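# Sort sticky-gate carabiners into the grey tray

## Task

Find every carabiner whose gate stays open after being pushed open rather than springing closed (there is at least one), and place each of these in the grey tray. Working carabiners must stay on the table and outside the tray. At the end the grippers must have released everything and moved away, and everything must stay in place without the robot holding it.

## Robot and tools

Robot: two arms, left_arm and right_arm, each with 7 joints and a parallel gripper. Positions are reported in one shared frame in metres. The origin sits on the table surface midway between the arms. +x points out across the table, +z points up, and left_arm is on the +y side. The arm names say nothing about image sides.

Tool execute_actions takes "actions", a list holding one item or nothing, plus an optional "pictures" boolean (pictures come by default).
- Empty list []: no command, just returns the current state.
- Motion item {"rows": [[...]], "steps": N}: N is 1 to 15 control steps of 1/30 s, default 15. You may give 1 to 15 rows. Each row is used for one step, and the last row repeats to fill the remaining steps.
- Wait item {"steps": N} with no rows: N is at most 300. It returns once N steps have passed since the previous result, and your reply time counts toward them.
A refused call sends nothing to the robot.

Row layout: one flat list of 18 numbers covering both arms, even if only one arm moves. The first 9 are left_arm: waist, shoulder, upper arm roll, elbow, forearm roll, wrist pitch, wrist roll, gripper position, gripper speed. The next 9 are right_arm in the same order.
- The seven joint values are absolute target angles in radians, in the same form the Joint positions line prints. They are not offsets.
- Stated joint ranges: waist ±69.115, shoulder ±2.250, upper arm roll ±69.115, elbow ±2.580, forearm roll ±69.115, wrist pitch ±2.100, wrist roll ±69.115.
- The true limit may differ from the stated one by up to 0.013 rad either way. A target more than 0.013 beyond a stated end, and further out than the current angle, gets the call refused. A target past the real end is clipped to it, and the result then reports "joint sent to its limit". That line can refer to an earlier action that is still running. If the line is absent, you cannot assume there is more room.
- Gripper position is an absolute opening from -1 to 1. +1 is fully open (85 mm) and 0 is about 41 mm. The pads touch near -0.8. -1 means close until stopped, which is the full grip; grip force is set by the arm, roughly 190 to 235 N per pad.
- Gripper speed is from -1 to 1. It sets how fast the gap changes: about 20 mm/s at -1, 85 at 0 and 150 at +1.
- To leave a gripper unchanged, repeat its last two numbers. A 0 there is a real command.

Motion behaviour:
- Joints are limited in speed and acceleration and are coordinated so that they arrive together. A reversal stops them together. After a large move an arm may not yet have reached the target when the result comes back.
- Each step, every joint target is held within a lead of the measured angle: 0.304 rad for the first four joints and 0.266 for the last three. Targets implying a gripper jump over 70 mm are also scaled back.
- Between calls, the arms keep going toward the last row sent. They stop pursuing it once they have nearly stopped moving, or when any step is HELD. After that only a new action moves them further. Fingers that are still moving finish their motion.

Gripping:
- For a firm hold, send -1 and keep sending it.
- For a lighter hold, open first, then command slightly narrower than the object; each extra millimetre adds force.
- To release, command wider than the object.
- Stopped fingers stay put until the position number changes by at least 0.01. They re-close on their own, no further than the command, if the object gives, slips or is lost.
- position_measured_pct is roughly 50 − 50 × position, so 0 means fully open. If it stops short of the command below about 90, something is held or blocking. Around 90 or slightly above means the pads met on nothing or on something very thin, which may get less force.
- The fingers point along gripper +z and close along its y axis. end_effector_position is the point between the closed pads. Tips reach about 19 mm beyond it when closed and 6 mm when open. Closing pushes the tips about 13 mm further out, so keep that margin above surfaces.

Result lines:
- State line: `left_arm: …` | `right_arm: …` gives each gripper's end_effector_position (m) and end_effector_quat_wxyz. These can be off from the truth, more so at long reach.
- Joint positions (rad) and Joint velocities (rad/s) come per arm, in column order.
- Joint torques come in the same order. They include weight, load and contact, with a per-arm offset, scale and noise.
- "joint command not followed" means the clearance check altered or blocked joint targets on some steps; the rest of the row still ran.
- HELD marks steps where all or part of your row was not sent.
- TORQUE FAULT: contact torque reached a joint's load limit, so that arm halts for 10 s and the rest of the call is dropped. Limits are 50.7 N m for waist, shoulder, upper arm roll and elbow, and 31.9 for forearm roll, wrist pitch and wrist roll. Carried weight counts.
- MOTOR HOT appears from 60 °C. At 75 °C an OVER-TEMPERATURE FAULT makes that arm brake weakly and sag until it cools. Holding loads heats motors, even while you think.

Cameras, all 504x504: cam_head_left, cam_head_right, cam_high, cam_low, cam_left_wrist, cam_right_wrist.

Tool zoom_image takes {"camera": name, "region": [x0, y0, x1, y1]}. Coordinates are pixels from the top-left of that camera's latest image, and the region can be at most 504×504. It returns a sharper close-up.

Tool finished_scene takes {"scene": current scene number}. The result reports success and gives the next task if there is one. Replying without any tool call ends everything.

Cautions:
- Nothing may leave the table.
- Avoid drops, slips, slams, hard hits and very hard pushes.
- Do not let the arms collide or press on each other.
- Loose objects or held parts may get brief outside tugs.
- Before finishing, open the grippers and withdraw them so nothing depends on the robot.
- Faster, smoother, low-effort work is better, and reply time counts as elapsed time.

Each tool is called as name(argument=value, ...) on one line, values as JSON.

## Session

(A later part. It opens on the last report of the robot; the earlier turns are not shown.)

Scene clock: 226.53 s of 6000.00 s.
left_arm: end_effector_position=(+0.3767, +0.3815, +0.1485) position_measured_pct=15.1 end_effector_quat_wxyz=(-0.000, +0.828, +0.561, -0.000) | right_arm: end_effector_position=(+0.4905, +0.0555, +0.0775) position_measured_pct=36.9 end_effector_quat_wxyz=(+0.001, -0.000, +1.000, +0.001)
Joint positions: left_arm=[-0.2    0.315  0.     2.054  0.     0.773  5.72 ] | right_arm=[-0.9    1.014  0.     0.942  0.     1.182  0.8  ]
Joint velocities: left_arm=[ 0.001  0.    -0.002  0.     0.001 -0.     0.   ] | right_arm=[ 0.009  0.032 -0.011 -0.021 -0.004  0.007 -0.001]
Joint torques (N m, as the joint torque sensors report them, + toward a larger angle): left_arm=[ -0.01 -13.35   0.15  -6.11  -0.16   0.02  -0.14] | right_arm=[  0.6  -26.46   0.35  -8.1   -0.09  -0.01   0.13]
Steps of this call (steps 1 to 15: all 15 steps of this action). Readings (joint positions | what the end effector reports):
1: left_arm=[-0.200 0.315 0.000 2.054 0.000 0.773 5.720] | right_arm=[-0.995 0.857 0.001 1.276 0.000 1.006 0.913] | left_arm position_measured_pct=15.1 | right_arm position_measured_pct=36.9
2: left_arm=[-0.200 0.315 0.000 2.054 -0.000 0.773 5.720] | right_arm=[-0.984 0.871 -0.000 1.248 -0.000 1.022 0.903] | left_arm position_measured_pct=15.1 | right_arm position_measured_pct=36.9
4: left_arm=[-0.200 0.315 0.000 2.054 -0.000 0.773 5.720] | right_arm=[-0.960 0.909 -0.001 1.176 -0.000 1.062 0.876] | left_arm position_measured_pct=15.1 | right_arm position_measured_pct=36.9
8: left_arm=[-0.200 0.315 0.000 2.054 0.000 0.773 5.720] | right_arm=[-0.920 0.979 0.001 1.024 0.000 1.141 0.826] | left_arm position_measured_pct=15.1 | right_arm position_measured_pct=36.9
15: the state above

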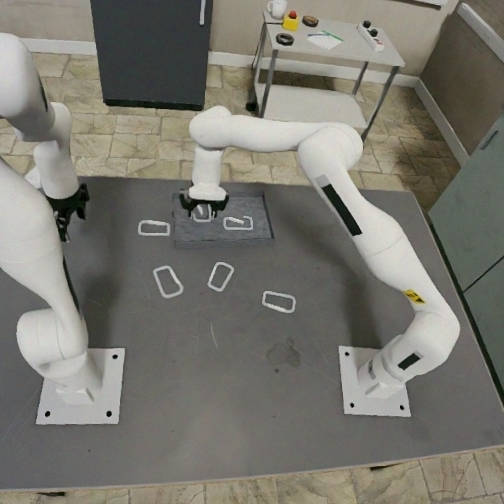

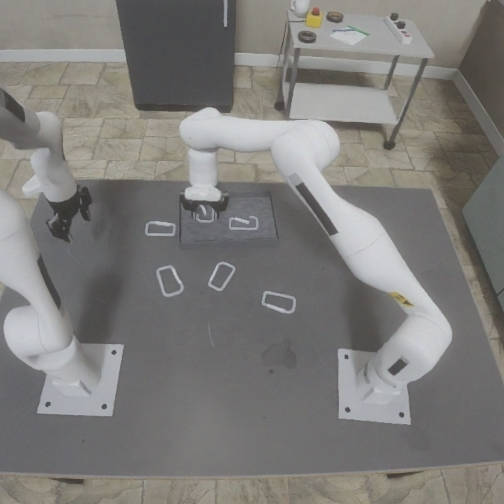

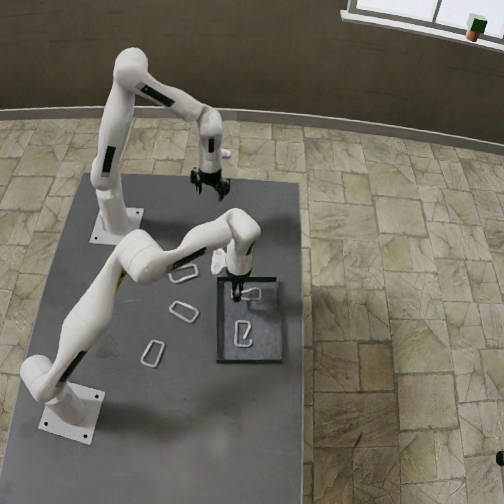

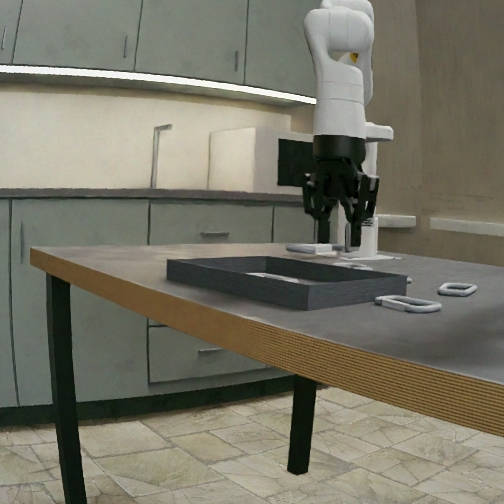

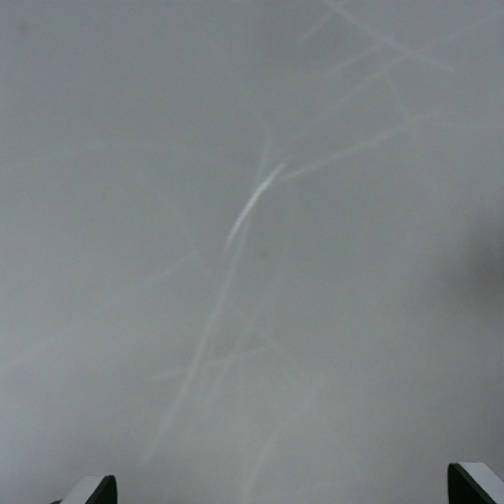

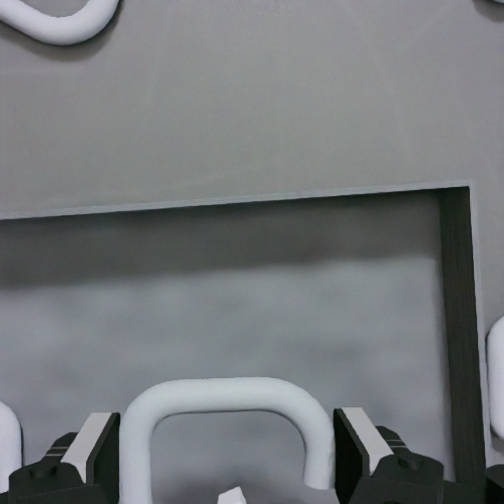

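execute_actions(actions=[{"rows":[[-0.2,0.315,0,2.054,0,0.773,5.72,0.7,0.2, -0.8987,1.082,0,0.9772,0,1.0824,0.80,0.15,0]],"steps":14}], pictures=false)

execute_actions(actions=[{"rows":[[-0.2,0.315,0,2.054,0,0.773,5.72,0.7,0.2, -0.8987,1.082,0,0.9772,0,1.0824,0.80,0.6,0]],"steps":8}], pictures=false)

execute_actions(actions=[{"rows":[[-0.2,0.315,0,2.054,0,0.773,5.72,0.7,0.2, -0.8987,1.0,0,0.94,0,1.2,0.80,0.6,0]],"steps":7}], pictures=false)

execute_actions(actions=[{"rows":[[-0.2,0.315,0,2.054,0,0.773,5.72,0.7,0.2, -0.1,0.4,0,1.7,0,1.04,0.80,0.6,0]],"steps":15}], pictures=false)

execute_actions(actions=[{"steps":35}])

Scene clock: 230.67 s of 6000.00 s.
left_arm: end_effector_position=(+0.3767, +0.3815, +0.1485) position_measured_pct=15.1 end_effector_quat_wxyz=(-0.000, +0.828, +0.561, -0.000) | right_arm: end_effector_position=(+0.4905, +0.0549, +0.0238) position_measured_pct=36.9 end_effector_quat_wxyz=(+0.000, -0.000, +1.000, +0.000)
Joint positions: left_arm=[-0.2    0.315  0.     2.054  0.     0.773  5.72 ] | right_arm=[-0.899  1.082  0.     0.977  0.     1.082  0.8  ]
Joint velocities: left_arm=[ 0.    -0.    -0.001  0.     0.    -0.001 -0.001] | right_arm=[-0.     0.003  0.001 -0.001  0.     0.     0.   ]
Joint torques (N m, as the joint torque sensors report them, + toward a larger angle): left_arm=[  0.18 -13.22   0.43  -6.13  -0.01  -0.11  -0.1 ] | right_arm=[  0.61 -27.11   0.5   -7.95  -0.35  -0.41   0.04]
Steps of this call (steps 1 to 15: the robot went on to your last target; steps 16 to 90: nothing new was sent; then 0.67 s passed at rest; steps 91 to 104: all 14 steps of this action). Readings (joint positions | what the end effector reports):
91: left_arm=[-0.200 0.315 0.000 2.054 0.000 0.773 5.720] | right_arm=[-0.899 1.020 0.000 0.941 -0.000 1.181 0.800] | left_arm position_measured_pct=15.1 | right_arm position_measured_pct=36.9
92: left_arm=[-0.200 0.315 0.000 2.054 0.000 0.773 5.720] | right_arm=[-0.899 1.025 0.000 0.943 -0.000 1.173 0.800] | left_arm position_measured_pct=15.1 | right_arm position_measured_pct=36.9
94: left_arm=[-0.200 0.315 0.000 2.054 0.000 0.773 5.720] | right_arm=[-0.899 1.052 0.000 0.957 -0.000 1.132 0.800] | left_arm position_measured_pct=15.1 | right_arm position_measured_pct=36.9
98: left_arm=[-0.200 0.315 0.000 2.054 0.000 0.773 5.720] | right_arm=[-0.899 1.081 -0.000 0.979 0.000 1.084 0.800] | left_arm position_measured_pct=15.1 | right_arm position_measured_pct=36.9
104: the state above

Scene clock: 230.93 s of 6000.00 s.
left_arm: end_effector_position=(+0.3767, +0.3815, +0.1485) position_measured_pct=15.1 end_effector_quat_wxyz=(-0.000, +0.828, +0.561, -0.000) | right_arm: end_effector_position=(+0.4905, +0.0549, +0.0237) position_measured_pct=22.2 end_effector_quat_wxyz=(+0.000, -0.000, +1.000, +0.000)
Joint positions: left_arm=[-0.2    0.315  0.     2.054  0.     0.773  5.72 ] | right_arm=[-0.899  1.082  0.     0.977  0.     1.082  0.8  ]
Joint velocities: left_arm=[ 0.     0.    -0.     0.003 -0.001  0.001  0.   ] | right_arm=[ 0.     0.001 -0.     0.001  0.001 -0.001  0.   ]
Joint torques (N m, as the joint torque sensors report them, + toward a larger angle): left_arm=[ -0.08 -13.2    0.56  -6.23  -0.08  -0.14  -0.22] | right_arm=[  0.47 -26.85   0.42  -7.72  -0.42  -0.3    0.08]
Steps of this call (steps 1 to 8: all 8 steps of this action). Readings (joint positions | what the end effector reports):
1: left_arm=[-0.200 0.315 0.000 2.054 0.000 0.773 5.720] | right_arm=[-0.899 1.082 0.000 0.977 0.000 1.082 0.800] | left_arm position_measured_pct=15.1 | right_arm position_measured_pct=36.9
2: left_arm=[-0.200 0.315 0.000 2.054 -0.000 0.773 5.720] | right_arm=[-0.899 1.082 -0.000 0.977 0.000 1.082 0.800] | left_arm position_measured_pct=15.1 | right_arm position_measured_pct=36.9
4: left_arm=[-0.200 0.315 0.000 2.054 0.000 0.773 5.720] | right_arm=[-0.899 1.082 0.000 0.977 0.000 1.082 0.800] | left_arm position_measured_pct=15.1 | right_arm position_measured_pct=32.1
8: the state above

Scene clock: 231.17 s of 6000.00 s.
left_arm: end_effector_position=(+0.3767, +0.3815, +0.1485) position_measured_pct=15.1 end_effector_quat_wxyz=(-0.000, +0.828, +0.561, -0.000) | right_arm: end_effector_position=(+0.4903, +0.0546, +0.0829) position_measured_pct=19.8 end_effector_quat_wxyz=(+0.001, +0.000, +1.000, +0.001)
Joint positions: left_arm=[-0.2    0.315  0.     2.054 -0.     0.773  5.72 ] | right_arm=[-0.899  1.006  0.     0.941 -0.     1.191  0.8  ]
Joint velocities: left_arm=[ 0.    -0.     0.     0.     0.001  0.    -0.   ] | right_arm=[ 0.002 -0.183  0.002 -0.127  0.001  0.311 -0.   ]
Joint torques (N m, as the joint torque sensors report them, + toward a larger angle): left_arm=[  0.29 -13.12   0.27  -6.53   0.02   0.08  -0.24] | right_arm=[  0.83 -17.6    0.38  -5.29  -0.38  -0.47   0.14]
Steps of this call (steps 1 to 7: all 7 steps of this action). Readings (joint positions | what the end effector reports):
1: left_arm=[-0.200 0.315 0.000 2.054 0.000 0.773 5.720] | right_arm=[-0.899 1.081 -0.000 0.977 0.000 1.084 0.800] | left_arm position_measured_pct=15.1 | right_arm position_measured_pct=21.0
2: left_arm=[-0.200 0.315 -0.000 2.054 0.000 0.773 5.720] | right_arm=[-0.899 1.075 -0.000 0.976 0.000 1.091 0.800] | left_arm position_measured_pct=15.1 | right_arm position_measured_pct=20.6
4: left_arm=[-0.200 0.315 0.000 2.054 -0.000 0.773 5.720] | right_arm=[-0.899 1.047 -0.000 0.965 0.000 1.129 0.800] | left_arm position_measured_pct=15.1 | right_arm position_measured_pct=20.2
7: the state above

Scene clock: 231.67 s of 6000.00 s.
left_arm: end_effector_position=(+0.3767, +0.3815, +0.1485) position_measured_pct=15.1 end_effector_quat_wxyz=(-0.000, +0.828, +0.561, -0.000) | right_arm: end_effector_position=(+0.5547, -0.1121, +0.1846) position_measured_pct=19.8 end_effector_quat_wxyz=(+0.048, +0.137, +0.989, +0.036)
Joint positions: left_arm=[-0.2    0.315  0.     2.054 -0.     0.773  5.72 ] | right_arm=[-0.623  0.716 -0.001  1.207 -0.     1.098  0.8  ]
Joint velocities: left_arm=[ 0.001  0.    -0.001  0.002 -0.    -0.001 -0.001] | right_arm=[ 0.667 -0.662  0.003  0.657  0.001 -0.146  0.   ]
Joint torques (N m, as the joint torque sensors report them, + toward a larger angle): left_arm=[  0.27 -13.28   0.26  -5.98  -0.16   0.03  -0.07] | right_arm=[ -0.27 -23.44   0.19  -8.76  -0.63  -0.38   0.06]
Steps of this call (steps 1 to 15: all 15 steps of this action). Readings (joint positions | what the end effector reports):
1: left_arm=[-0.200 0.315 0.000 2.054 0.000 0.773 5.720] | right_arm=[-0.897 1.000 -0.000 0.940 -0.000 1.197 0.800] | left_arm position_measured_pct=15.1 | right_arm position_measured_pct=19.8
2: left_arm=[-0.200 0.315 0.000 2.054 0.000 0.773 5.720] | right_arm=[-0.892 0.991 -0.002 0.945 -0.001 1.196 0.800] | left_arm position_measured_pct=15.1 | right_arm position_measured_pct=19.8
4: left_arm=[-0.200 0.315 0.000 2.054 -0.000 0.773 5.720] | right_arm=[-0.865 0.957 -0.004 0.971 -0.002 1.183 0.800] | left_arm position_measured_pct=15.1 | right_arm position_measured_pct=19.8
8: left_arm=[-0.200 0.315 0.000 2.054 -0.000 0.773 5.720] | right_arm=[-0.777 0.869 -0.001 1.055 -0.000 1.144 0.800] | left_arm position_measured_pct=15.1 | right_arm position_measured_pct=19.8
15: the state above

Scene clock: 232.83 s of 6000.00 s.
left_arm: end_effector_position=(+0.3767, +0.3815, +0.1485) position_measured_pct=15.1 end_effector_quat_wxyz=(-0.000, +0.828, +0.561, -0.000) | right_arm: end_effector_position=(+0.4424, -0.4164, +0.2023) position_measured_pct=19.8 end_effector_quat_wxyz=(+0.001, +0.389, +0.921, +0.000)
Joint positions: left_arm=[-0.2    0.315  0.     2.054 -0.     0.773  5.72 ] | right_arm=[-0.1   0.4   0.    1.7   0.    1.04  0.8 ]
Joint velocities: left_arm=[-0.    -0.     0.     0.002 -0.001 -0.     0.   ] | right_arm=[ 0.004 -0.002 -0.    -0.    -0.001 -0.001  0.   ]
Joint torques (N m, as the joint torque sensors report them, + toward a larger angle): left_arm=[  0.   -13.2    0.24  -5.99  -0.27   0.    -0.18] | right_arm=[  0.55 -16.24   0.12  -7.69  -0.4   -0.31   0.11]
Steps of this call (steps 1 to 35: the robot went on to your last target). Readings (joint positions | what the end effector reports):
1: left_arm=[-0.200 0.315 0.000 2.054 0.000 0.773 5.720] | right_arm=[-0.601 0.694 -0.000 1.229 -0.000 1.093 0.800] | left_arm position_measured_pct=15.1 | right_arm position_measured_pct=19.8
2: left_arm=[-0.200 0.315 0.000 2.054 0.000 0.773 5.720] | right_arm=[-0.578 0.672 -0.000 1.251 -0.000 1.089 0.800] | left_arm position_measured_pct=15.1 | right_arm position_measured_pct=19.8
4: left_arm=[-0.200 0.315 0.000 2.054 0.000 0.773 5.720] | right_arm=[-0.533 0.630 -0.000 1.295 -0.000 1.081 0.800] | left_arm position_measured_pct=15.1 | right_arm position_measured_pct=19.8
8: left_arm=[-0.200 0.315 0.000 2.054 0.000 0.773 5.720] | right_arm=[-0.439 0.564 0.000 1.387 0.000 1.069 0.800] | left_arm position_measured_pct=15.1 | right_arm position_measured_pct=19.8
35: the state above

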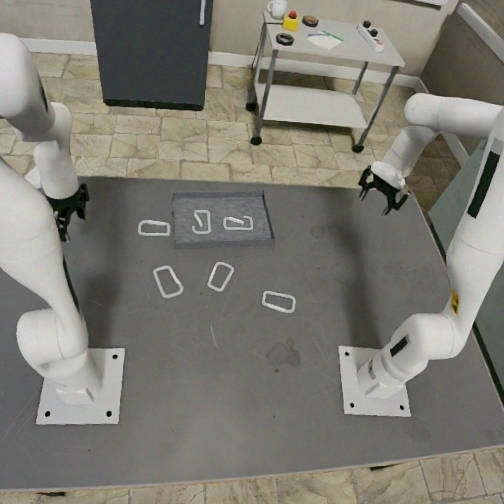

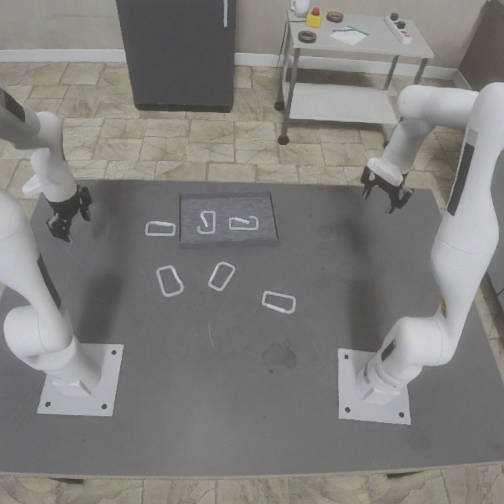

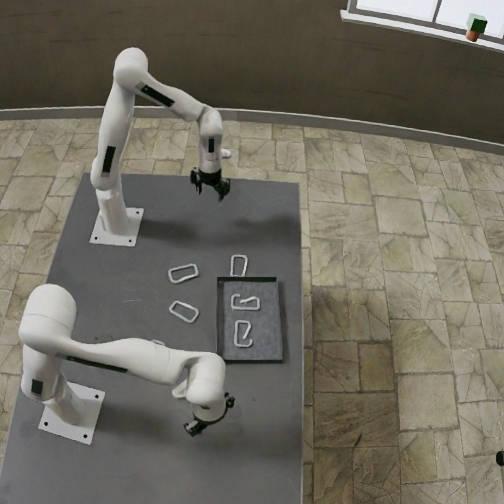

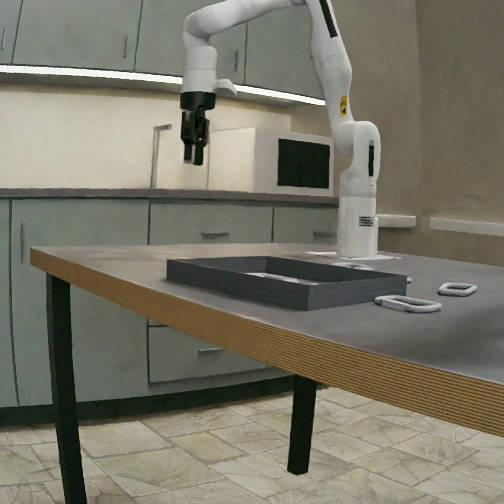

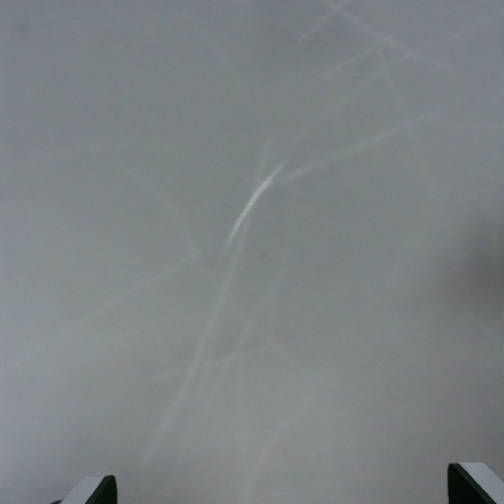

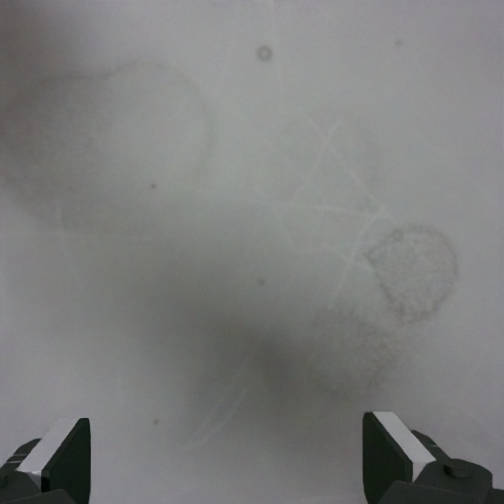

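finished_scene(scene=1)

The scene is finished: the task was done.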